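# Move shelf box to desk and clear aisle cartons

## Task

Fetch the small cardboard box from the shelving at the far end of the aisle and set it directly on the desk surface (resting on a carton does not count); push or carry every empty carton lying on the aisle floor fully out of the aisle; the robot must not tip over or be left leaning, and nothing may count as placed if it stays there only because the robot is holding it.

## Robot and tools

ROBOT. A Hello Robot Stretch 3 with a single arm: a two-wheeled base (0.33 m long, 0.34 m wide), a lift that slides up a mast, and a telescoping arm that reaches out to the robot's right side. The base cannot strafe; to move the gripper forward or back you drive the base. Spins happen about the point midway between the drive wheels, 0.05 m behind the front edge; with arm retracted and wrist folded the swept radius is 0.28 m, more if the wrist is unfolded and level.

FRAMES. Base frame: origin on the floor between the drive wheels, x ahead, y to the left, z up. hand_pose is reported in it, at the point where closed fingertips meet. Odometry frame = base frame at the start. Heading grows to the left, range -3.142 to 3.142. base_tilt is in degrees (forward and right positive) with a fixed bias of up to about 4 degrees.

execute_actions. Argument actions: a list run in order (empty list = just report and show images). Each action may hold robot, steps (integer 1 to 450, at 30 per second, default 1) and until (only together with steps). A lone {"steps": n} simply waits. robot is one of: a single command object; {"stop": true}, which brakes everything and clears the queue; or a list of up to 8 items run in sequence, each a command or {"pause_s": s} with s up to 15. A command object can contain:
- base: exactly one key. translate_m is a relative distance in metres from where the base is when that command begins, forward positive, magnitude at most 1. rotate_rad is a relative turn in radians, counter-clockwise (left) positive, magnitude at most 3.2.
- joints: a map of absolute targets by name; unnamed joints keep their current goals. lift_m 0 to 1.1 (arm height on the mast); arm_m 0 to 0.52 (extension); wrist_yaw_rad -1.345 to 4.42 (0 along the arm, positive toward the front, 3.0 folded over the base); wrist_pitch_rad -1.57 to 0.451 (negative tips fingertips down); wrist_roll_rad -2.911 to 2.911; gripper_m -0.089 to 0.179 (bigger is wider; actual gap is 0.007 smaller when almost shut, 0.025 smaller fully open, zero below 0.007); head_pan_rad -3.953 to 1.73 (positive left, -1.57 looks along the arm); head_tilt_rad -1.53 to 0.419 (negative down).
- contact_limits: {"arm_m": effort} in percent 1 to 100; the arm halts with contact_stop when its effort reaches that level. Applies until the next arm_m command.
Motions in one command start together and keep going after the call returns. A newer command overrides immediately and discards what remains of an older queue. Any out-of-range or malformed value rejects the entire call.

until: {"robot": {...}} ends the action early when all listed conditions hold. {"status": "ended"} means nothing is moving and no queue is running. Numeric fields use [op, value] with =, !=, <, <=, >, >=; status fields take a word or ["!=", "moving"]. {"any": {"status": "ended"}} fires when any motion or the queue finishes. A typical wait: steps 450 with until {"robot": {"status": "ended"}}.

SPEED. Full base speed (0.30 m/s, 1.9 rad/s) only when stowed: lift_m under 0.30, arm_m under 0.03, wrist_yaw_rad over 2.54; otherwise 0.10 m/s and 0.63 rad/s.

WRIST SAFETY. Fold or unfold the wrist only with lift_m between 0.32 and 0.95, wrist_pitch_rad -0.4, roll near 0; once folded the lift may go to 0.25. If wrist_yaw_rad is below -0.4, keep wrist_pitch_rad at -0.5 or lower.

GRIPPING. Close to a value under the object's width (lower grips harder); open at least 0.02 beyond where the pads met it. Readings and "done" do not confirm a hold; check cameras or effort. Over-squeezing triggers a stall guard that weakens the grip.

zoom_image: camera (head_camera, nav_camera or wrist_camera) and region [x0, y0, x1, y1] in image pixels from the top-left, at most 504 by 504. Gives a sharper crop of that camera's newest picture. head_camera and nav_camera move with the head joints; wrist_camera rides on the gripper.

finished_scene: argument scene (the current scene number). Ends the scene irreversibly and reports success. Let every motion finish first, since a final stop may cut motions short.

RESULTS. Each result is a snapshot plus one image per camera. base_status shows progress as (travelled of goal). joint_goals, joint_status, measured_speeds (units per second), refusals, queue (idle/running/done/dropped/stopped) and queue_left. Status words: moving, done, off_target (stuck short, still pushing), contact_stop (arm or lift hit something and went slack), time_out, stopped, not_commanded, torque_fault (a wrist servo shut off for 10 s; it goes limp and refuses goals). Lines starting refused:, dropped: or replaced: explain rejected goals, abandoned queue items or how a prior motion ended; indices count from 0. robot.on_its_own appears when the robot's held goal differs from yours, a joint is slack or off, a motor strains at rest, or the base leans 3 degrees or more from its start. lidar_m: 12 distances in metres, 30-degree sectors starting straight ahead and going counter-clockwise (4th left, 7th behind, 10th right), in a plane 0.17 m up; "-" means nothing seen. wrist_depth_mm and head_depth_mm: 7x7 grids of median depth in mm. motor_effort: percent per joint, peak in brackets, noisy and biased.

AVOID. Pushing with the arm against something rigid while the gripper is above about 0.45 m can tip the robot; do not push again after a contact_stop. Do not drive while the gripper is holding or pressing on something fixed. If the base snags (worst when reversing), undo the last move in small steps, lift the gripper off what it presses, and lower lift_m to about 0.2 if it stays tilted. Avoid drops, slams, hard collisions, prolonged wrist strain, and knocking things over. Loose objects may occasionally get nudged by outside forces.

Each tool is called after "Request:" as name(argument=value, ...) on one line, values as JSON.

## Session

Request:
execute_actions(actions=[])

Scene clock: 0.00 s.
robot.base_odometry: x=+0.000 y=+0.000 heading=+0.000 (m, m, rad; robot's odometry frame)
robot.turned_by_wheels: +0.000 (rad since the last result)
robot.turned_by_imu: +0.000 (rad since the last result)
robot.base_tilt: forward=-0.7 right=+2.7 (deg)
robot.lidar_m: 0.96 1.44 1.61 2.17 2.87 2.84 1.35 0.90 1.42 1.16 0.91 0.90
robot.head_depth_mm: 873 865 856 850 842 835 830 / 936 925 918 910 900 894 887 / 985 977 966 957 948 943 932 / 1075 1066 1058 1049 1040 1027 1008 / 1177 1165 1151 1139 1128 1103 1105 / 1299 1277 1262 1247 1235 1207 1211 / 1445 1405 1400 1384 1360 1336 1329
robot.base_status: not_commanded
robot.joint_positions: lift_m=+0.549 arm_m=+0.002 wrist_yaw_rad=+3.077 wrist_pitch_rad=-0.625 wrist_roll_rad=+0.008 gripper_m=+0.037 head_pan_rad=-0.002 head_tilt_rad=-0.017
robot.joint_goals: lift_m=+0.549 arm_m=+0.002 wrist_yaw_rad=+3.077 wrist_pitch_rad=-0.625 wrist_roll_rad=+0.008 gripper_m=+0.037 head_pan_rad=-0.002 head_tilt_rad=-0.017
robot.joint_status: lift_m=not_commanded arm_m=not_commanded wrist_yaw_rad=not_commanded wrist_pitch_rad=not_commanded wrist_roll_rad=not_commanded gripper_m=not_commanded head_pan_rad=not_commanded head_tilt_rad=not_commanded
robot.measured_speeds: translate_m=+0.000 rotate_rad=+0.000 lift_m=+0.000 arm_m=+0.000 wrist_yaw_rad=+0.000 wrist_pitch_rad=+0.000 wrist_roll_rad=+0.000 head_pan_rad=+0.000 head_tilt_rad=+0.000
robot: refusals=0 queue=idle queue_left=0
robot.motor_effort: left_wheel=+2 right_wheel=+1 lift_m=+28 arm_m=-1 wrist_yaw_rad=+1 wrist_pitch_rad=+3 wrist_roll_rad=+0 gripper_m=+0 head_pan_rad=+0 head_tilt_rad=+2 (%)
robot.hand_pose: x=-0.0088 y=+0.0461 z=+0.5183 quat_wxyz=(+0.240, +0.682, +0.195, +0.663) (m; robot's base frame)
robot.wrist_depth_mm: - - - - - - - / - - - - - - - / - - - - - - - / 928 903 893 965 973 919 988 / 788 805 792 830 792 813 796 / 696 700 - 714 715 725 717 / 613 625 - 639 634 629 625
pictures: head_camera (sideways: a quarter turn clockwise sets it upright), nav_camera (sideways: a quarter turn counterclockwise sets it upright), wrist_camera
Images, in order (width x height): head_camera 896x504, nav_camera 672x504, wrist_camera 644x364.

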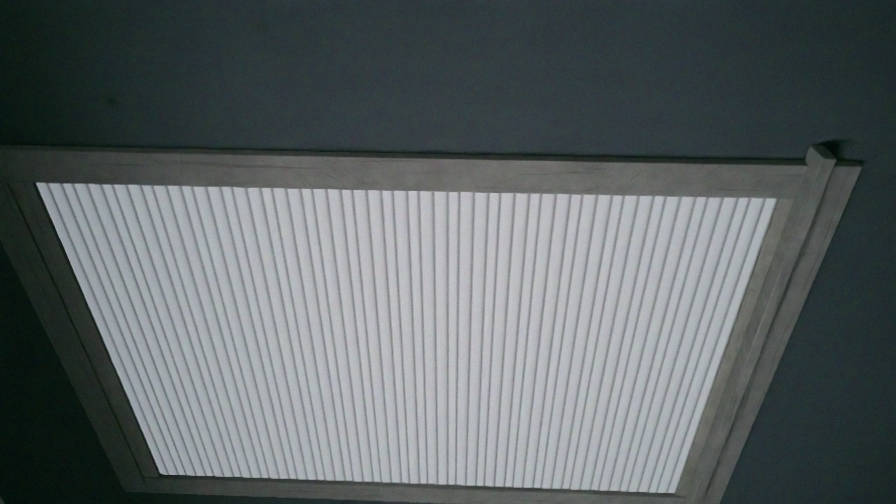

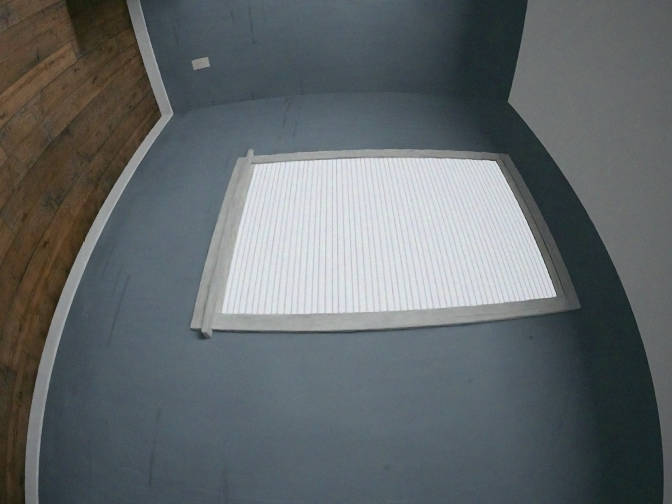

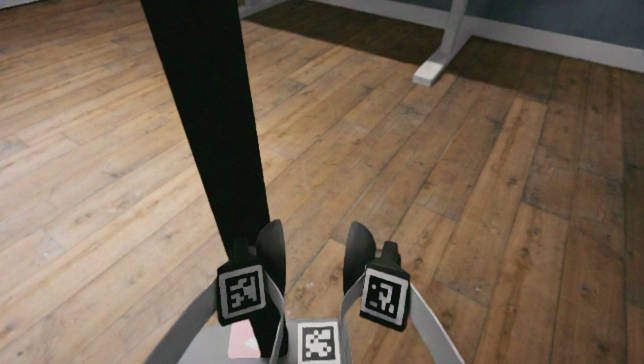

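Request:
execute_actions(actions=[{"robot":{"joints":{"head_pan_rad":1.7,"head_tilt_rad":-0.5,"lift_m":0.27,"wrist_pitch_rad":-0.4}},"steps":200,"until":{"robot":{"status":"ended"}}}])

Request:
execute_actions(actions=[{"robot":{"joints":{"head_pan_rad":-3.0}},"steps":200,"until":{"robot":{"status":"ended"}}}])

Scene clock: 6.77 s.
robot.base_odometry: x=+0.000 y=+0.000 heading=+0.000 (m, m, rad; robot's odometry frame)
robot.turned_by_wheels: +0.000 (rad since the last result)
robot.turned_by_imu: +0.001 (rad since the last result)
robot.base_tilt: forward=-0.6 right=+2.7 (deg)
robot.lidar_m: 0.97 1.45 1.62 2.17 2.87 2.83 1.35 0.90 1.42 1.16 0.91 0.90
robot.head_depth_mm: 1837 1924 1992 1568 2122 1638 1338 / 1943 2087 2132 2308 2117 1628 1337 / 2106 2264 2315 2528 2111 1625 1330 / 2322 2475 2329 2602 2087 1622 1323 / 2546 2775 2915 2969 2078 1614 1318 / 2820 2981 3269 2947 2076 1612 1317 / 2677 2828 3055 2921 2161 - -
robot.base_status: not_commanded
robot.joint_positions: lift_m=+0.271 arm_m=+0.002 wrist_yaw_rad=+3.077 wrist_pitch_rad=-0.419 wrist_roll_rad=+0.008 gripper_m=+0.037 head_pan_rad=+1.693 head_tilt_rad=-0.494
robot.joint_goals: lift_m=+0.270 arm_m=+0.002 wrist_yaw_rad=+3.077 wrist_pitch_rad=-0.400 wrist_roll_rad=+0.008 gripper_m=+0.037 head_pan_rad=+1.700 head_tilt_rad=-0.500
robot.joint_status: lift_m=done arm_m=not_commanded wrist_yaw_rad=not_commanded wrist_pitch_rad=done wrist_roll_rad=not_commanded gripper_m=not_commanded head_pan_rad=done head_tilt_rad=done
robot.measured_speeds: translate_m=+0.000 rotate_rad=+0.000 lift_m=+0.000 arm_m=+0.000 wrist_yaw_rad=+0.000 wrist_pitch_rad=+0.000 wrist_roll_rad=+0.000 head_pan_rad=+0.000 head_tilt_rad=+0.000
robot: refusals=0 queue=done queue_left=0
robot.motor_effort: left_wheel=+1(1) right_wheel=+0(1) lift_m=+15(29) arm_m=+0(0) wrist_yaw_rad=+1(0) wrist_pitch_rad=+5(5) wrist_roll_rad=+0(0) gripper_m=+0(1) head_pan_rad=+3(24) head_tilt_rad=-3(34) (%)
robot.hand_pose: x=-0.0068 y=+0.0766 z=+0.2829 quat_wxyz=(+0.170, +0.698, +0.124, +0.684) (m; robot's base frame)
robot.wrist_depth_mm: - - - - - - - / - - - - - - - / 965 950 - - - - - / 707 750 743 729 746 747 774 / 581 584 - 610 609 594 607 / 477 511 - - 518 496 501 / 430 - - - 424 434 443
pictures: head_camera (sideways: a quarter turn clockwise sets it upright), nav_camera (sideways: a quarter turn counterclockwise sets it upright), wrist_camera
camera_calibration (this result's frames):
head_camera: T_world_to_cam=[[0.0754665, -0.435605, -0.896969, 1.18201], [-0.991231, -0.130623, -0.0199614, 0.037189], [-0.108469, 0.89061, -0.441643, 0.530042], [0, 0, 0, 1]] pos_world=[0.00515368, 0.0476887, 1.29506]
nav_camera: T_world_to_cam=[[-0.0240624, 0.489337, 0.871763, -1.09186], [0.993053, 0.112169, -0.0355522, 0.091136], [-0.115182, 0.864851, -0.488636, 0.594381], [0, 0, 0, 1]] pos_world=[-0.0483139, 0.010014, 1.24552]
wrist_camera: T_world_to_cam=[[0.998378, -0.0547061, 0.0157842, 0.00177224], [-0.0152309, -0.523717, -0.851756, 0.322665], [0.0548627, 0.850134, -0.523701, 0.252508], [0, 0, 0, 1]] pos_world=[-0.0107081, -0.0455831, 0.407043]
Images, in order (width x height): head_camera 896x504, nav_camera 672x504, wrist_camera 644x364.

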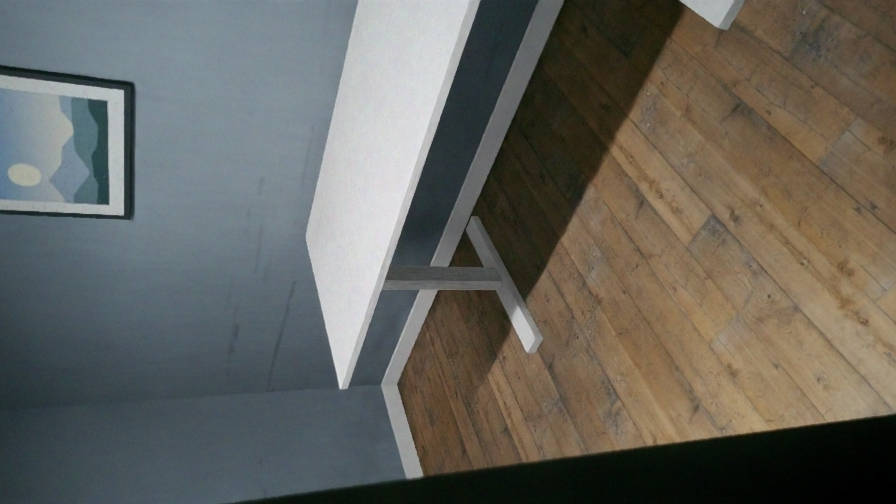

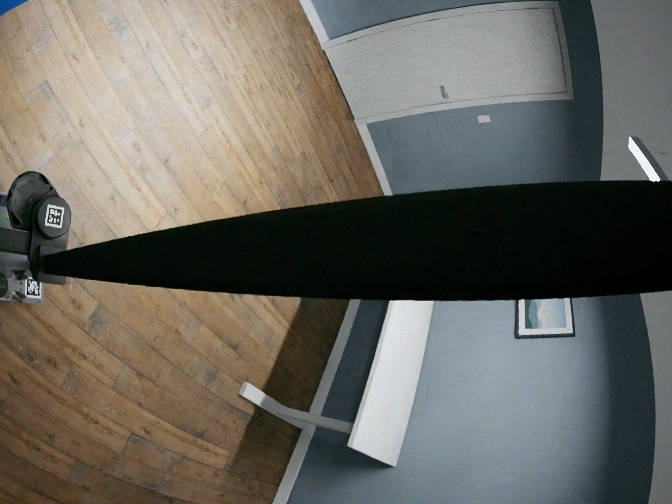

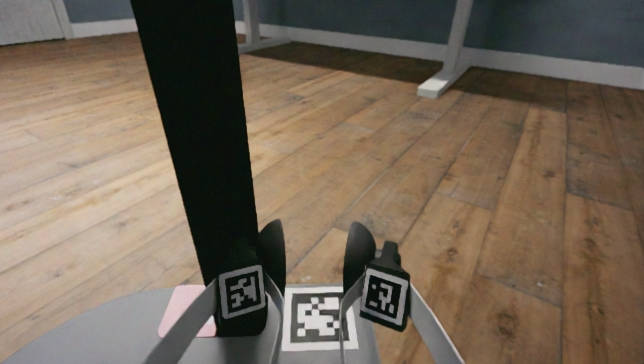

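Scene clock: 9.57 s.
robot.base_odometry: x=+0.000 y=+0.000 heading=+0.000 (m, m, rad; robot's odometry frame)
robot.turned_by_wheels: +0.000 (rad since the last result)
robot.turned_by_imu: +0.001 (rad since the last result)
robot.base_tilt: forward=-0.7 right=+2.6 (deg)
robot.lidar_m: 0.97 1.44 1.61 2.16 2.87 2.83 1.35 0.90 1.42 1.16 0.91 0.90
robot.head_depth_mm: 1469 1645 2854 2974 2131 1643 1341 / 1321 1432 1587 1815 1984 1629 1335 / 1417 1986 1933 1891 1907 1629 1327 / 1543 2153 1875 2017 2040 1617 1323 / 1845 2050 1996 2167 1799 1517 1316 / 867 929 998 1078 1172 1291 1315 / 803 853 913 978 1054 1146 1233
robot.base_status: not_commanded
robot.joint_positions: lift_m=+0.271 arm_m=+0.002 wrist_yaw_rad=+3.077 wrist_pitch_rad=-0.419 wrist_roll_rad=+0.008 gripper_m=+0.037 head_pan_rad=-2.993 head_tilt_rad=-0.494
robot.joint_goals: lift_m=+0.270 arm_m=+0.002 wrist_yaw_rad=+3.077 wrist_pitch_rad=-0.400 wrist_roll_rad=+0.008 gripper_m=+0.037 head_pan_rad=-3.000 head_tilt_rad=-0.500
robot.joint_status: lift_m=done arm_m=not_commanded wrist_yaw_rad=not_commanded wrist_pitch_rad=done wrist_roll_rad=not_commanded gripper_m=not_commanded head_pan_rad=done head_tilt_rad=done
robot.measured_speeds: translate_m=+0.000 rotate_rad=+0.000 lift_m=+0.000 arm_m=+0.000 wrist_yaw_rad=+0.000 wrist_pitch_rad=+0.000 wrist_roll_rad=+0.000 head_pan_rad=+0.000 head_tilt_rad=+0.000
robot: refusals=0 queue=done queue_left=0
robot.motor_effort: left_wheel=+1(1) right_wheel=+0(0) lift_m=+15(15) arm_m=+0(0) wrist_yaw_rad=+0(0) wrist_pitch_rad=+5(5) wrist_roll_rad=+0(0) gripper_m=+0(0) head_pan_rad=-2(26) head_tilt_rad=-4(4) (%)
robot.hand_pose: x=-0.0068 y=+0.0766 z=+0.2829 quat_wxyz=(+0.170, +0.698, +0.124, +0.684) (m; robot's base frame)
robot.wrist_depth_mm: - - - - - - - / - - - - - - - / 934 996 - - - - - / 735 745 736 755 769 783 780 / 584 580 - 617 603 612 602 / 494 507 - - 511 501 501 / 426 - - - 429 427 425
pictures: head_camera (sideways: a quarter turn clockwise sets it upright), nav_camera (sideways: a quarter turn counterclockwise sets it upright), wrist_camera
camera_calibration (this result's frames):
head_camera: T_world_to_cam=[[0.433606, 0.0871302, -0.89688, 1.17971], [0.157122, -0.987377, -0.0199596, 0.0301817], [-0.887298, -0.132265, -0.441823, 0.535027], [0, 0, 0, 1]] pos_world=[-0.0415449, -0.00222275, 1.29505]
nav_camera: T_world_to_cam=[[-0.48869, -0.0371826, 0.871665, -1.0889], [-0.138712, 0.989694, -0.0355503, 0.0980373], [-0.86136, -0.138284, -0.488811, 0.59916], [0, 0, 0, 1]] pos_world=[-0.0024422, -0.0546609, 1.24552]
wrist_camera: T_world_to_cam=[[0.998378, -0.0547058, 0.0157842, 0.00177227], [-0.0152308, -0.523717, -0.851756, 0.322665], [0.0548625, 0.850134, -0.523701, 0.252508], [0, 0, 0, 1]] pos_world=[-0.0107082, -0.0455831, 0.407043]
Images, in order (width x height): head_camera 896x504, nav_camera 672x504, wrist_camera 644x364.

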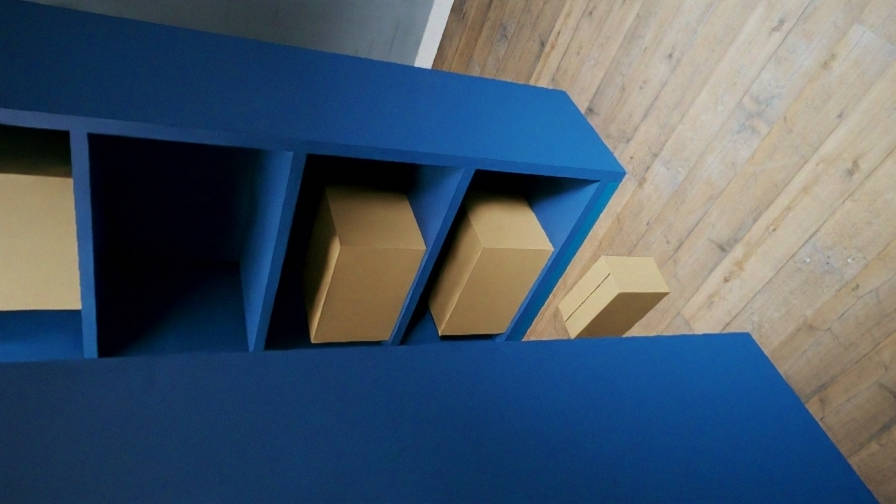

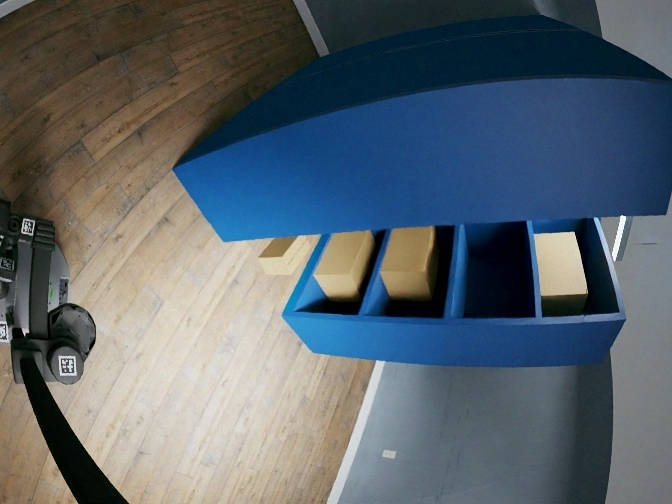

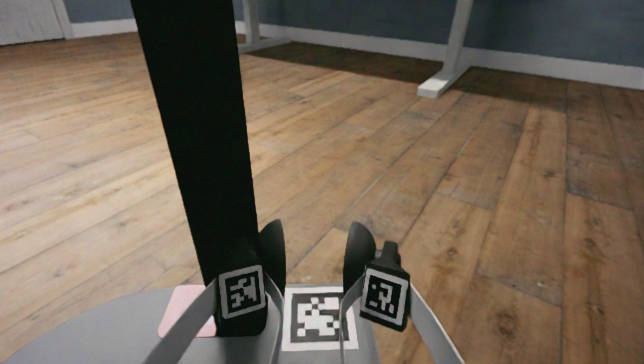

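Request:
execute_actions(actions=[{"robot":[{"base":{"rotate_rad":2.89},"joints":{"head_pan_rad":0,"head_tilt_rad":-0.6}},{"base":{"translate_m":1.0}},{"base":{"rotate_rad":1.21}}],"steps":450,"until":{"robot":{"status":"ended"}}}])

Scene clock: 25.37 s.
robot.base_odometry: x=-0.969 y=+0.249 heading=-2.183 (m, m, rad; robot's odometry frame)
robot.turned_by_wheels: +4.100 (rad since the last result)
robot.turned_by_imu: +4.135 (rad since the last result)
robot.base_tilt: forward=-0.6 right=+2.7 (deg)
robot.lidar_m: 0.61 0.56 0.73 1.83 1.91 2.03 2.39 2.03 1.98 1.93 0.69 0.62
robot.head_depth_mm: 1151 1249 1200 1109 1082 1217 1186 / 1935 2033 2231 1608 1638 1433 1241 / 1969 2142 2364 2489 1855 1493 1224 / 1967 2158 2403 2477 1796 1449 1109 / 1954 2095 2283 2169 1781 1488 1242 / 1151 1226 1377 1451 1241 1260 1181 / 1114 770 779 1367 1081 850 863
robot.base_status: done (rotate_rad +1.2099 of +1.2100)
robot.joint_positions: lift_m=+0.271 arm_m=+0.002 wrist_yaw_rad=+3.077 wrist_pitch_rad=-0.419 wrist_roll_rad=+0.008 gripper_m=+0.037 head_pan_rad=-0.007 head_tilt_rad=-0.594
robot.joint_goals: lift_m=+0.270 arm_m=+0.002 wrist_yaw_rad=+3.077 wrist_pitch_rad=-0.400 wrist_roll_rad=+0.008 gripper_m=+0.037 head_pan_rad=+0.000 head_tilt_rad=-0.600
robot.joint_status: lift_m=done arm_m=not_commanded wrist_yaw_rad=not_commanded wrist_pitch_rad=done wrist_roll_rad=not_commanded gripper_m=not_commanded head_pan_rad=done head_tilt_rad=done
robot.measured_speeds: translate_m=+0.000 rotate_rad=+0.000 lift_m=+0.000 arm_m=+0.000 wrist_yaw_rad=+0.000 wrist_pitch_rad=+0.000 wrist_roll_rad=+0.000 head_pan_rad=+0.000 head_tilt_rad=+0.000
robot: refusals=0 queue=done queue_left=0
robot.motor_effort: left_wheel=-1(9) right_wheel=+3(12) lift_m=+15(15) arm_m=-1(2) wrist_yaw_rad=+1(0) wrist_pitch_rad=+5(5) wrist_roll_rad=+0(0) gripper_m=+0(0) head_pan_rad=+2(26) head_tilt_rad=-4(14) (%)
robot.hand_pose: x=-0.0068 y=+0.0766 z=+0.2830 quat_wxyz=(+0.170, +0.698, +0.124, +0.684) (m; robot's base frame)
robot.wrist_depth_mm: - - - - - - 580 / - - - - - - 584 / 945 946 - - - 885 566 / 726 732 751 743 762 746 582 / 584 591 - 617 614 609 565 / 485 506 - - 511 492 502 / 431 - - - 427 426 438
pictures: head_camera (sideways: a quarter turn clockwise sets it upright), nav_camera (sideways: a quarter turn counterclockwise sets it upright), wrist_camera
camera_calibration (this result's frames):
head_camera: T_world_to_cam=[[-0.529015, -0.0182074, -0.848417, 1.12238], [-0.00399582, 0.999812, -0.0189648, 0.0298669], [0.848603, -0.00664257, -0.528989, 0.637855], [0, 0, 0, 1]] pos_world=[0.0525895, -0.0051887, 1.29023]
nav_camera: T_world_to_cam=[[0.572938, -0.0396615, 0.818638, -1.02623], [-0.0199875, -0.999208, -0.0344211, 0.0958385], [0.819355, 0.00335863, -0.573277, 0.698804], [0, 0, 0, 1]] pos_world=[0.017314, 0.0527137, 1.24402]
wrist_camera: T_world_to_cam=[[0.998377, -0.0547116, 0.015787, 0.00176765], [-0.0152121, -0.523417, -0.851941, 0.322754], [0.0548743, 0.850318, -0.5234, 0.252451], [0, 0, 0, 1]] pos_world=[-0.0107081, -0.045632, 0.407072]
Images, in order (width x height): head_camera 896x504, nav_camera 672x504, wrist_camera 644x364.

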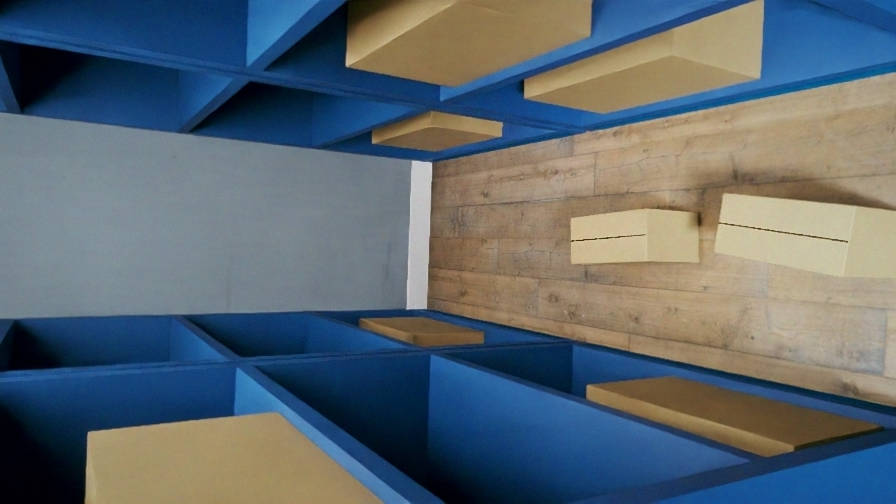

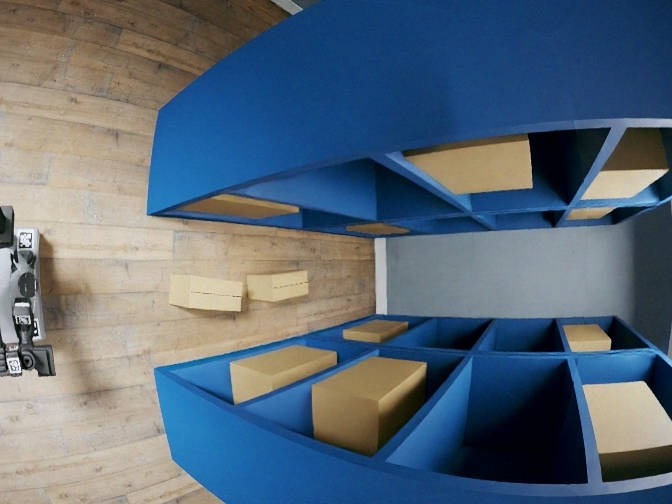

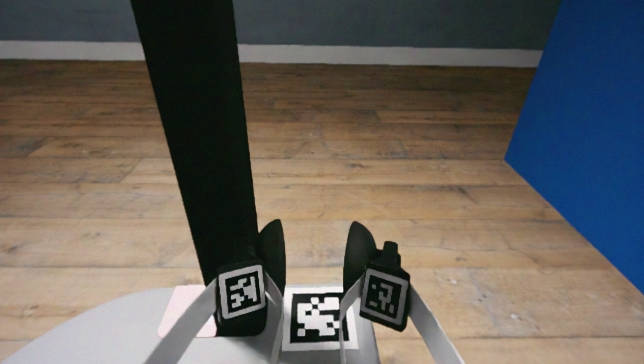

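Request:
execute_actions(actions=[{"robot":[{"base":{"rotate_rad":1.5},"joints":{"head_pan_rad":-1.57,"head_tilt_rad":-0.95,"lift_m":0.33}},{"joints":{"wrist_yaw_rad":0,"gripper_m":0.179}},{"joints":{"lift_m":0.12,"arm_m":0.1}}],"steps":450,"until":{"robot":{"status":"ended"}}}])

Scene clock: 38.60 s.
robot.base_odometry: x=-0.969 y=+0.249 heading=-0.684 (m, m, rad; robot's odometry frame)
robot.turned_by_wheels: +1.500 (rad since the last result)
robot.turned_by_imu: +1.514 (rad since the last result)
robot.base_tilt: forward=-0.7 right=+2.7 (deg)
robot.lidar_m: 1.83 1.88 2.05 2.04 2.46 1.99 1.93 0.74 0.62 0.61 0.57 0.69
robot.head_depth_mm: 1154 1001 1069 1016 1076 1219 1106 / 1740 1383 1486 1440 1364 1240 1106 / 2096 2293 1952 1641 1415 1239 1110 / 2087 2329 1955 1524 1287 1253 1102 / 2094 2262 1938 1629 1399 1231 1096 / 1638 1373 1628 1402 1317 1223 1096 / 1181 1335 1129 949 967 1200 1094
robot.base_status: done (rotate_rad +1.4999 of +1.5000)
robot.joint_positions: lift_m=+0.121 arm_m=+0.100 wrist_yaw_rad=+0.002 wrist_pitch_rad=-0.418 wrist_roll_rad=+0.008 gripper_m=+0.179 head_pan_rad=-1.563 head_tilt_rad=-0.939
robot.joint_goals: lift_m=+0.120 arm_m=+0.100 wrist_yaw_rad=+0.000 wrist_pitch_rad=-0.400 wrist_roll_rad=+0.008 gripper_m=+0.179 head_pan_rad=-1.570 head_tilt_rad=-0.950
robot.joint_status: lift_m=done arm_m=done wrist_yaw_rad=done wrist_pitch_rad=done wrist_roll_rad=not_commanded gripper_m=done head_pan_rad=done head_tilt_rad=done
robot.measured_speeds: translate_m=+0.000 rotate_rad=+0.000 lift_m=+0.000 arm_m=+0.000 wrist_yaw_rad=+0.000 wrist_pitch_rad=+0.000 wrist_roll_rad=+0.000 head_pan_rad=+0.000 head_tilt_rad=+0.000
robot: refusals=0 queue=done queue_left=0
robot.motor_effort: left_wheel=-2(12) right_wheel=+3(8) lift_m=+15(38) arm_m=+5(6) wrist_yaw_rad=-2(3) wrist_pitch_rad=+5(5) wrist_roll_rad=+0(0) gripper_m=-1(90) head_pan_rad=-2(23) head_tilt_rad=-6(31) (%)
robot.hand_pose: x=-0.0211 y=-0.4689 z=+0.1331 quat_wxyz=(+0.689, +0.147, -0.694, -0.147) (m; robot's base frame)
robot.wrist_depth_mm: 386 574 - 774 - 553 462 / 382 580 844 285 812 551 518 / 380 538 571 285 634 524 463 / 363 471 444 315 479 458 365 / 353 372 372 351 383 387 351 / - 309 315 315 318 322 320 / 256 266 268 269 271 264 282
pictures: head_camera (sideways: a quarter turn clockwise sets it upright), nav_camera (sideways: a quarter turn counterclockwise sets it upright), wrist_camera
camera_calibration (this result's frames):
head_camera: T_world_to_cam=[[-0.028004, 0.784395, -0.619629, 0.821135], [0.999599, 0.0245084, -0.0141512, 0.0174706], [0.00408599, -0.619777, -0.784767, 0.975704], [0, 0, 0, 1]] pos_world=[0.00154472, -0.0398025, 1.27475]
nav_camera: T_world_to_cam=[[-0.0293098, -0.816488, 0.576618, -0.707157], [-0.999479, 0.0161186, -0.0279803, 0.093414], [0.0135513, -0.577137, -0.816535, 1.0201], [0, 0, 0, 1]] pos_world=[0.058815, 0.00984626, 1.24332]
wrist_camera: T_world_to_cam=[[-0.999807, -0.0117084, 0.0157914, -0.0334045], [-0.0195829, 0.522814, -0.852222, 0.399875], [0.00172218, -0.852367, -0.522942, -0.160973], [0, 0, 0, 1]] pos_world=[-0.0252901, -0.34666, 0.257131]
Images, in order (width x height): head_camera 896x504, nav_camera 672x504, wrist_camera 644x364.

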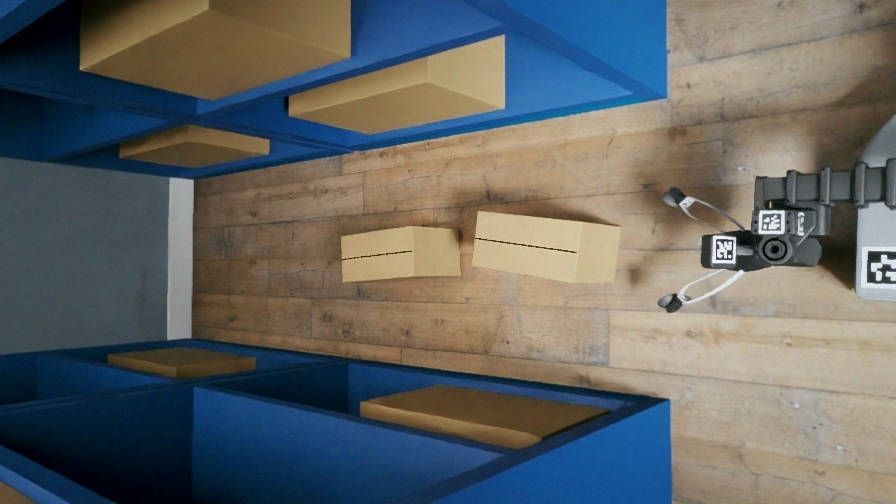

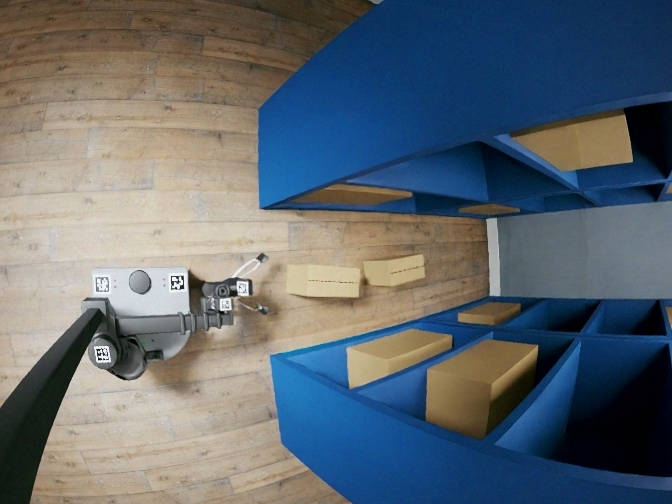

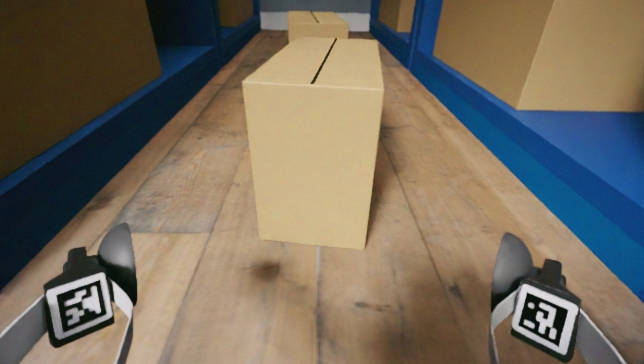

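Request:
execute_actions(actions=[{"robot":[{"joints":{"arm_m":0.32,"lift_m":0.11}},{"joints":{"gripper_m":0.06}},{"joints":{"lift_m":0.16}},{"joints":{"arm_m":0.0}}],"steps":450,"until":{"robot":{"status":"ended"}}}])

Scene clock: 52.33 s.
robot.base_odometry: x=-0.969 y=+0.249 heading=-0.684 (m, m, rad; robot's odometry frame)
robot.turned_by_wheels: +0.000 (rad since the last result)
robot.turned_by_imu: +0.003 (rad since the last result)
robot.base_tilt: forward=-0.7 right=+2.7 (deg)
robot.lidar_m: 1.82 1.88 2.05 2.03 2.46 1.99 1.92 0.74 0.62 0.31 0.56 0.69
robot.head_depth_mm: 1150 1003 1067 1016 1078 1222 1106 / 1755 1379 1487 1437 1362 1246 1108 / 2105 2277 1952 1636 1408 1236 1137 / 2098 2324 1948 1565 1406 1045 - / 2071 2273 1947 1632 1405 1229 1097 / 1637 1367 1640 1395 1319 1225 1092 / 1180 1334 1134 947 970 1203 1094
robot.base_status: done (rotate_rad +1.4999 of +1.5000)
robot.joint_positions: lift_m=+0.159 arm_m=+0.003 wrist_yaw_rad=+0.002 wrist_pitch_rad=-0.425 wrist_roll_rad=+0.008 gripper_m=+0.083 head_pan_rad=-1.563 head_tilt_rad=-0.939
robot.joint_goals: lift_m=+0.160 arm_m=+0.000 wrist_yaw_rad=+0.000 wrist_pitch_rad=-0.400 wrist_roll_rad=+0.008 gripper_m=+0.081 head_pan_rad=-1.570 head_tilt_rad=-0.950
robot.joint_status: lift_m=done arm_m=done wrist_yaw_rad=done wrist_pitch_rad=done wrist_roll_rad=not_commanded gripper_m=done head_pan_rad=done head_tilt_rad=done
robot.measured_speeds: translate_m=+0.000 rotate_rad=+0.000 lift_m=+0.000 arm_m=+0.000 wrist_yaw_rad=+0.000 wrist_pitch_rad=+0.000 wrist_roll_rad=+0.000 head_pan_rad=+0.000 head_tilt_rad=+0.000
robot: refusals=0 queue=done queue_left=0
robot.on_its_own: gripper_m is held at +0.081, not at your +0.060, by its stall guard, which is still easing
robot.motor_effort: left_wheel=-1(2) right_wheel=+2(3) lift_m=+39(40) arm_m=-6(7) wrist_yaw_rad=-1(2) wrist_pitch_rad=+7(7) wrist_roll_rad=+0(0) gripper_m=-27(99) head_pan_rad=-2(2) head_tilt_rad=-5(6) (%)
robot.hand_pose: x=-0.0211 y=-0.3710 z=+0.1705 quat_wxyz=(+0.689, +0.149, -0.694, -0.150) (m; robot's base frame)
robot.wrist_depth_mm: 378 576 - - - 567 549 / 377 557 967 788 946 604 604 / 388 524 710 229 288 580 558 / 390 459 127 133 141 507 389 / 364 125 113 104 99 435 363 / 352 131 121 110 101 367 367 / 299 286 131 118 107 303 314
pictures: head_camera (sideways: a quarter turn clockwise sets it upright), nav_camera (sideways: a quarter turn counterclockwise sets it upright), wrist_camera
camera_calibration (this result's frames):
head_camera: T_world_to_cam=[[-0.0280036, 0.784395, -0.619629, 0.821135], [0.999599, 0.0245079, -0.0141512, 0.0174706], [0.0040857, -0.619777, -0.784767, 0.975704], [0, 0, 0, 1]] pos_world=[0.0015447, -0.0398025, 1.27475]
nav_camera: T_world_to_cam=[[-0.0293102, -0.816488, 0.576618, -0.707157], [-0.999479, 0.016119, -0.0279803, 0.093414], [0.013551, -0.577137, -0.816535, 1.0201], [0, 0, 0, 1]] pos_world=[0.058815, 0.00984623, 1.24332]
wrist_camera: T_world_to_cam=[[-0.999812, -0.0113876, 0.0157243, -0.0328162], [-0.0193674, 0.528528, -0.848695, 0.382129], [0.00135385, -0.84884, -0.528649, -0.0557011], [0, 0, 0, 1]] pos_world=[-0.0253338, -0.249621, 0.295381]
Images, in order (width x height): head_camera 896x504, nav_camera 672x504, wrist_camera 644x364.

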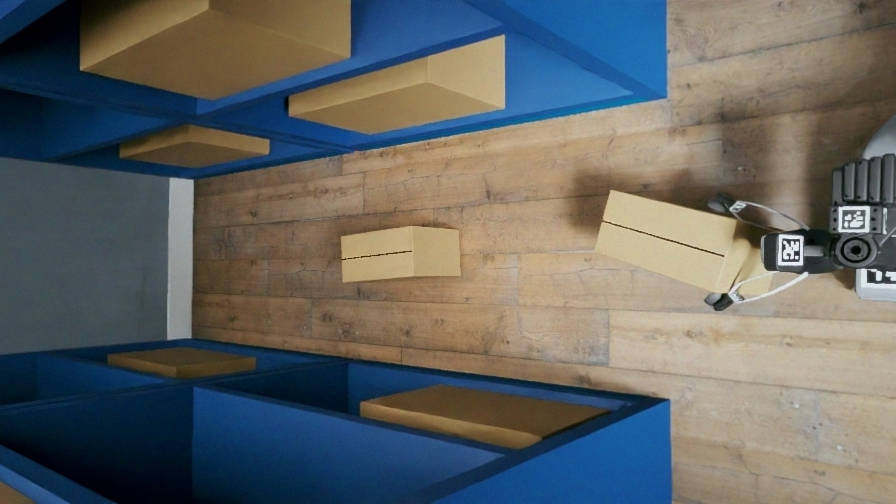

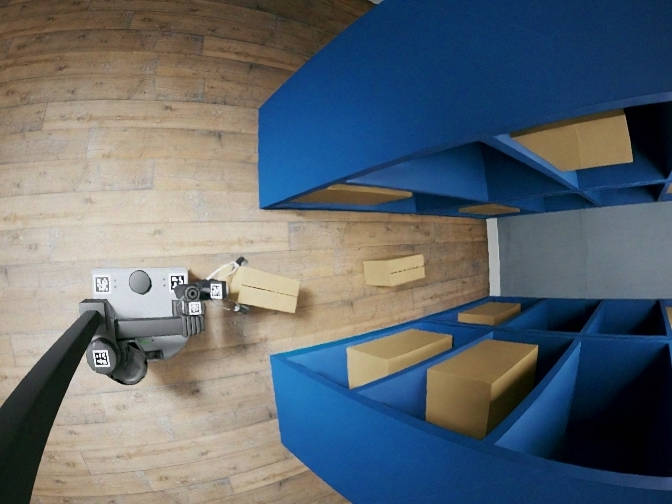

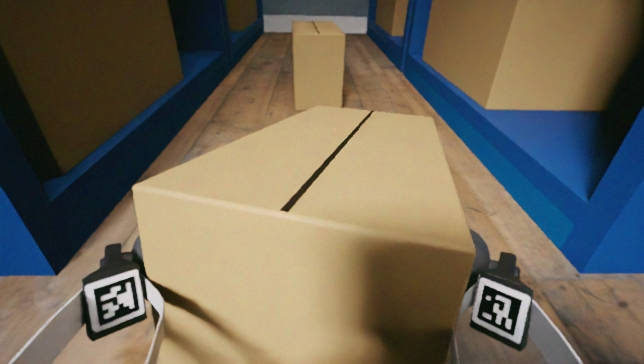

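Request:
execute_actions(actions=[{"robot":[{"joints":{"lift_m":0.115}},{"joints":{"gripper_m":0.179,"wrist_yaw_rad":-0.15}},{"joints":{"arm_m":0.07}},{"joints":{"gripper_m":0.08}},{"joints":{"lift_m":0.16,"arm_m":0.0}},{"base":{"rotate_rad":-1.55}}],"steps":450,"until":{"robot":{"status":"ended"}}}])

Scene clock: 67.53 s.
robot.base_odometry: x=-0.969 y=+0.249 heading=-2.233 (m, m, rad; robot's odometry frame)
robot.turned_by_wheels: -1.550 (rad since the last result)
robot.turned_by_imu: -1.561 (rad since the last result)
robot.base_tilt: forward=-0.7 right=+2.7 (deg)
robot.lidar_m: 1.04 0.56 0.69 1.83 1.88 2.04 2.03 2.02 0.29 0.29 0.73 0.62
robot.head_depth_mm: 1694 1972 1982 1646 1418 1242 1106 / 1703 1984 1966 1651 1416 1243 1104 / 1694 1980 1967 1640 1409 1098 1120 / 1711 1986 1953 1634 1407 1046 - / 1714 1985 1933 1627 1399 1231 1098 / 1711 1972 1938 1628 1395 1227 1096 / 1700 1985 1920 1619 1383 1224 1093
robot.base_status: done (rotate_rad -1.5499 of -1.5500)
robot.joint_positions: lift_m=+0.159 arm_m=+0.003 wrist_yaw_rad=-0.148 wrist_pitch_rad=-0.425 wrist_roll_rad=+0.008 gripper_m=+0.098 head_pan_rad=-1.563 head_tilt_rad=-0.939
robot.joint_goals: lift_m=+0.160 arm_m=+0.000 wrist_yaw_rad=-0.150 wrist_pitch_rad=-0.400 wrist_roll_rad=+0.008 gripper_m=+0.097 head_pan_rad=-1.570 head_tilt_rad=-0.950
robot.joint_status: lift_m=done arm_m=done wrist_yaw_rad=done wrist_pitch_rad=done wrist_roll_rad=not_commanded gripper_m=done head_pan_rad=done head_tilt_rad=done
robot.measured_speeds: translate_m=+0.000 rotate_rad=+0.000 lift_m=+0.000 arm_m=+0.000 wrist_yaw_rad=+0.000 wrist_pitch_rad=+0.000 wrist_roll_rad=+0.000 head_pan_rad=+0.000 head_tilt_rad=+0.000
robot: refusals=0 queue=done queue_left=0
robot.on_its_own: gripper_m is held at +0.097, not at your +0.080, by its stall guard, which is not easing now
robot.motor_effort: left_wheel=+3(9) right_wheel=-2(6) lift_m=+40(42) arm_m=-6(7) wrist_yaw_rad=-1(8) wrist_pitch_rad=+7(7) wrist_roll_rad=+0(0) gripper_m=-21(99) head_pan_rad=-2(2) head_tilt_rad=-5(7) (%)
robot.hand_pose: x=-0.0545 y=-0.3686 z=+0.1706 quat_wxyz=(+0.676, +0.097, -0.703, -0.201) (m; robot's base frame)
robot.wrist_depth_mm: - - - - - - - / - - - - - - - / 679 695 695 200 199 668 769 / 519 531 133 133 132 533 550 / 418 117 103 99 99 416 446 / 350 124 103 86 79 352 365 / 297 286 117 92 76 294 312
pictures: head_camera (sideways: a quarter turn clockwise sets it upright), nav_camera (sideways: a quarter turn counterclockwise sets it upright), wrist_camera
camera_calibration (this result's frames):
head_camera: T_world_to_cam=[[-0.0279522, 0.784397, -0.619629, 0.821134], [0.999601, 0.0244424, -0.0141512, 0.0174706], [0.00404506, -0.619778, -0.784767, 0.975704], [0, 0, 0, 1]] pos_world=[0.00154209, -0.0398022, 1.27475]
nav_camera: T_world_to_cam=[[-0.0293638, -0.816486, 0.576618, -0.707157], [-0.999477, 0.0161846, -0.0279803, 0.093414], [0.0135132, -0.577138, -0.816535, 1.0201], [0, 0, 0, 1]] pos_world=[0.0588156, 0.00984277, 1.24332]
wrist_camera: T_world_to_cam=[[-0.990342, 0.13775, 0.0157188, -0.0106084], [0.0595938, 0.525304, -0.848825, 0.383369], [-0.125183, -0.83969, -0.52844, -0.0571182], [0, 0, 0, 1]] pos_world=[-0.0405025, -0.247886, 0.295396]
Images, in order (width x height): head_camera 896x504, nav_camera 672x504, wrist_camera 644x364.

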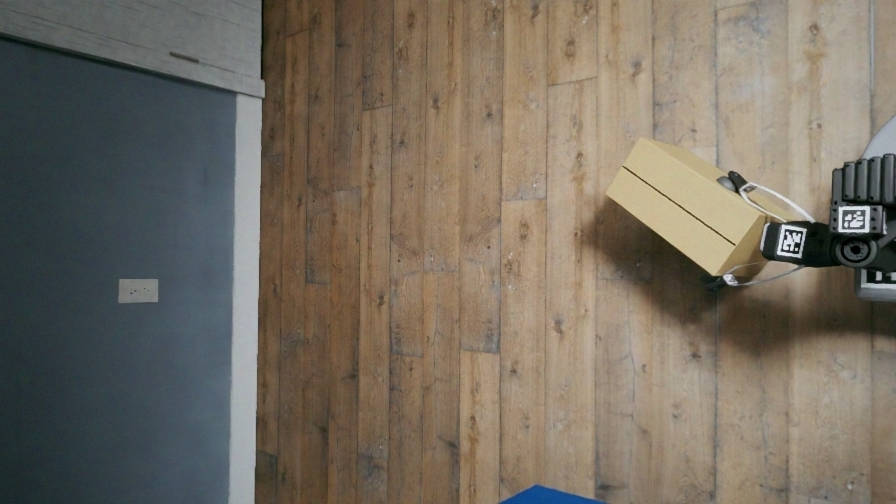

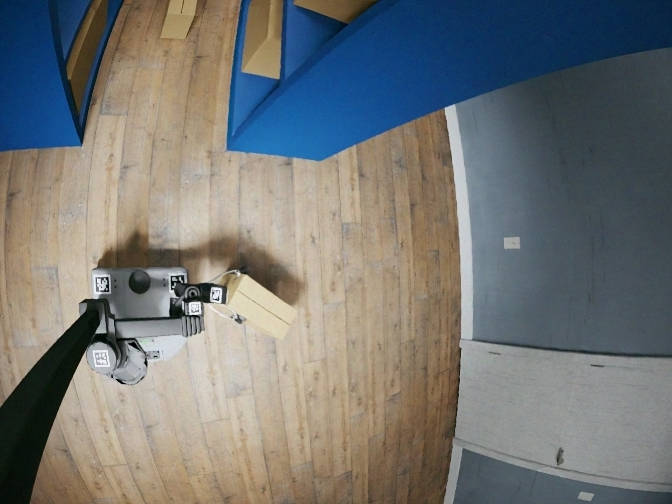

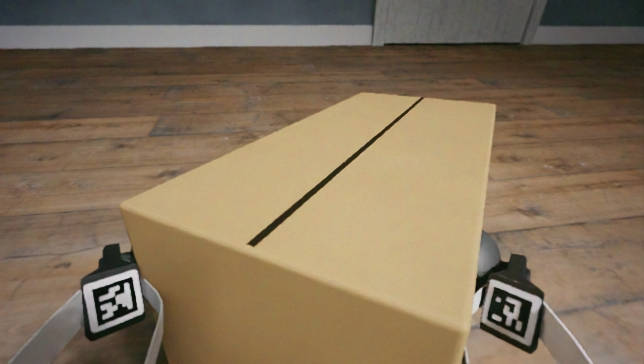

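Request:
execute_actions(actions=[{"robot":[{"joints":{"arm_m":0.35}},{"joints":{"lift_m":0.115}},{"joints":{"gripper_m":0.179}},{"joints":{"arm_m":0.0}},{"joints":{"lift_m":0.3,"wrist_yaw_rad":1.2},"base":{"translate_m":0.25}},{"base":{"rotate_rad":0.9}},{"base":{"rotate_rad":0.65},"joints":{"wrist_yaw_rad":0,"head_tilt_rad":-0.8}},{"joints":{"arm_m":0.3,"lift_m":0.11}}],"steps":450,"until":{"robot":{"status":"ended"}}},{"steps":450,"until":{"robot":{"status":"ended"}}}])

Scene clock: 95.47 s.
robot.base_odometry: x=-1.122 y=+0.052 heading=-0.684 (m, m, rad; robot's odometry frame)
robot.turned_by_wheels: +1.550 (rad since the last result)
robot.turned_by_imu: +1.571 (rad since the last result)
robot.base_tilt: forward=-0.7 right=+2.7 (deg)
robot.lidar_m: 1.83 1.89 2.51 2.28 2.27 0.71 1.92 0.43 0.70 0.79 0.39 0.36
robot.head_depth_mm: 985 1079 990 978 959 1188 1078 / 1669 1892 1346 1448 1397 1269 1128 / 1795 2015 2186 1867 1536 1309 1140 / 1790 2043 2252 1863 1389 1360 1131 / 1804 2029 2214 1850 1535 1302 1132 / 1716 1795 1338 1515 1469 1247 1114 / 941 1046 1233 1082 940 948 926
robot.base_status: done (rotate_rad +0.6499 of +0.6500)
robot.joint_positions: lift_m=+0.111 arm_m=+0.300 wrist_yaw_rad=+0.002 wrist_pitch_rad=-0.413 wrist_roll_rad=+0.008 gripper_m=+0.179 head_pan_rad=-1.563 head_tilt_rad=-0.804
robot.joint_goals: lift_m=+0.110 arm_m=+0.300 wrist_yaw_rad=+0.000 wrist_pitch_rad=-0.400 wrist_roll_rad=+0.008 gripper_m=+0.179 head_pan_rad=-1.570 head_tilt_rad=-0.800
robot.joint_status: lift_m=done arm_m=done wrist_yaw_rad=done wrist_pitch_rad=done wrist_roll_rad=not_commanded gripper_m=done head_pan_rad=done head_tilt_rad=done
robot.measured_speeds: translate_m=+0.000 rotate_rad=+0.000 lift_m=+0.000 arm_m=+0.000 wrist_yaw_rad=+0.000 wrist_pitch_rad=+0.000 wrist_roll_rad=+0.000 head_pan_rad=+0.000 head_tilt_rad=+0.000
robot: refusals=0 queue=done queue_left=0
robot.motor_effort: left_wheel=-1(6) right_wheel=+3(6) lift_m=+15(40) arm_m=+6(8) wrist_yaw_rad=-2(4) wrist_pitch_rad=+4(7) wrist_roll_rad=+0(0) gripper_m=+1(92) head_pan_rad=-2(2) head_tilt_rad=+2(18) (%)
robot.hand_pose: x=-0.0211 y=-0.6696 z=+0.1242 quat_wxyz=(+0.690, +0.145, -0.694, -0.145) (m; robot's base frame)
robot.wrist_depth_mm: 515 547 - - - 538 364 / 544 560 746 251 829 560 363 / 419 535 533 264 628 500 362 / 374 446 417 290 458 441 346 / 345 358 348 320 368 374 340 / - 298 301 305 304 310 309 / 247 255 259 259 263 256 273
pictures: head_camera (sideways: a quarter turn clockwise sets it upright), nav_camera (sideways: a quarter turn counterclockwise sets it upright), wrist_camera
camera_calibration (this result's frames):
head_camera: T_world_to_cam=[[-0.0272026, 0.693921, -0.719537, 0.951316], [0.999619, 0.0223166, -0.0162692, 0.0202306], [0.00476804, -0.719705, -0.694264, 0.858005], [0, 0, 0, 1]] pos_world=[0.00156443, -0.0430796, 1.28052]
nav_camera: T_world_to_cam=[[-0.0300734, -0.731505, 0.681173, -0.843382], [-0.999446, 0.012274, -0.030944, 0.0972774], [0.0142749, -0.681726, -0.731468, 0.909484], [0, 0, 0, 1]] pos_world=[0.0588773, 0.00188689, 1.24276]
wrist_camera: T_world_to_cam=[[-0.999811, -0.0113015, 0.0158364, -0.0354189], [-0.0194013, 0.51844, -0.854894, 0.494645], [0.00145132, -0.855039, -0.518561, -0.338954], [0, 0, 0, 1]] pos_world=[-0.0253235, -0.546663, 0.247661]
Images, in order (width x height): head_camera 896x504, nav_camera 672x504, wrist_camera 644x364.

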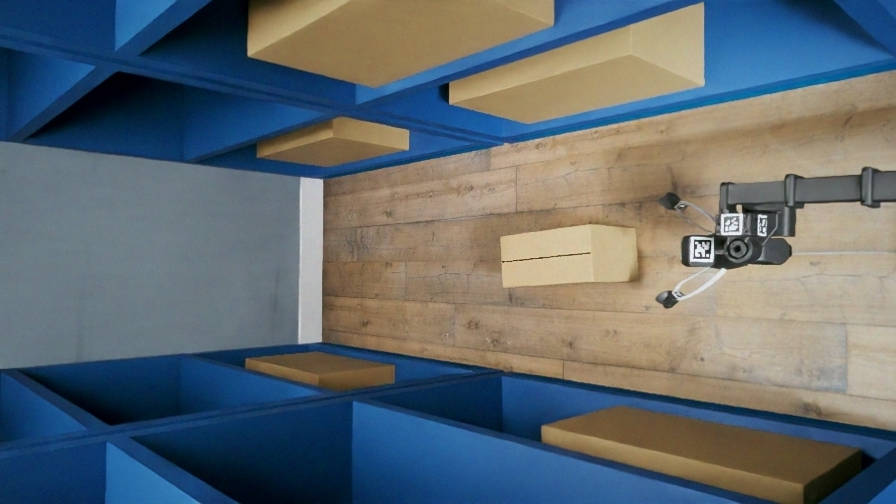

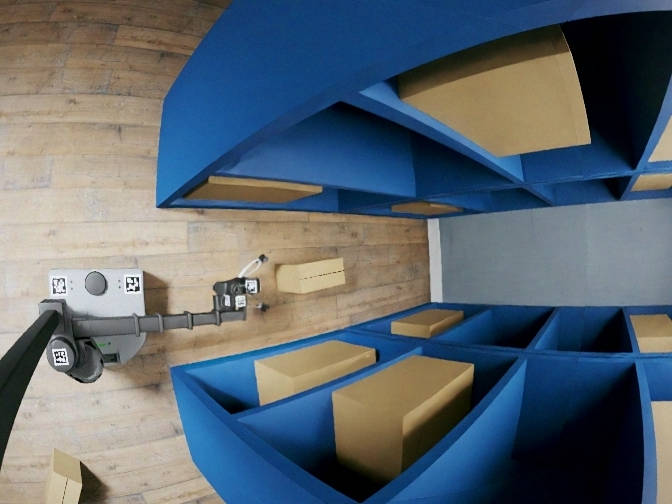

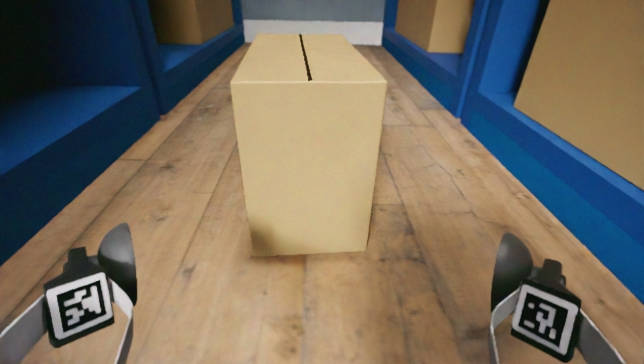

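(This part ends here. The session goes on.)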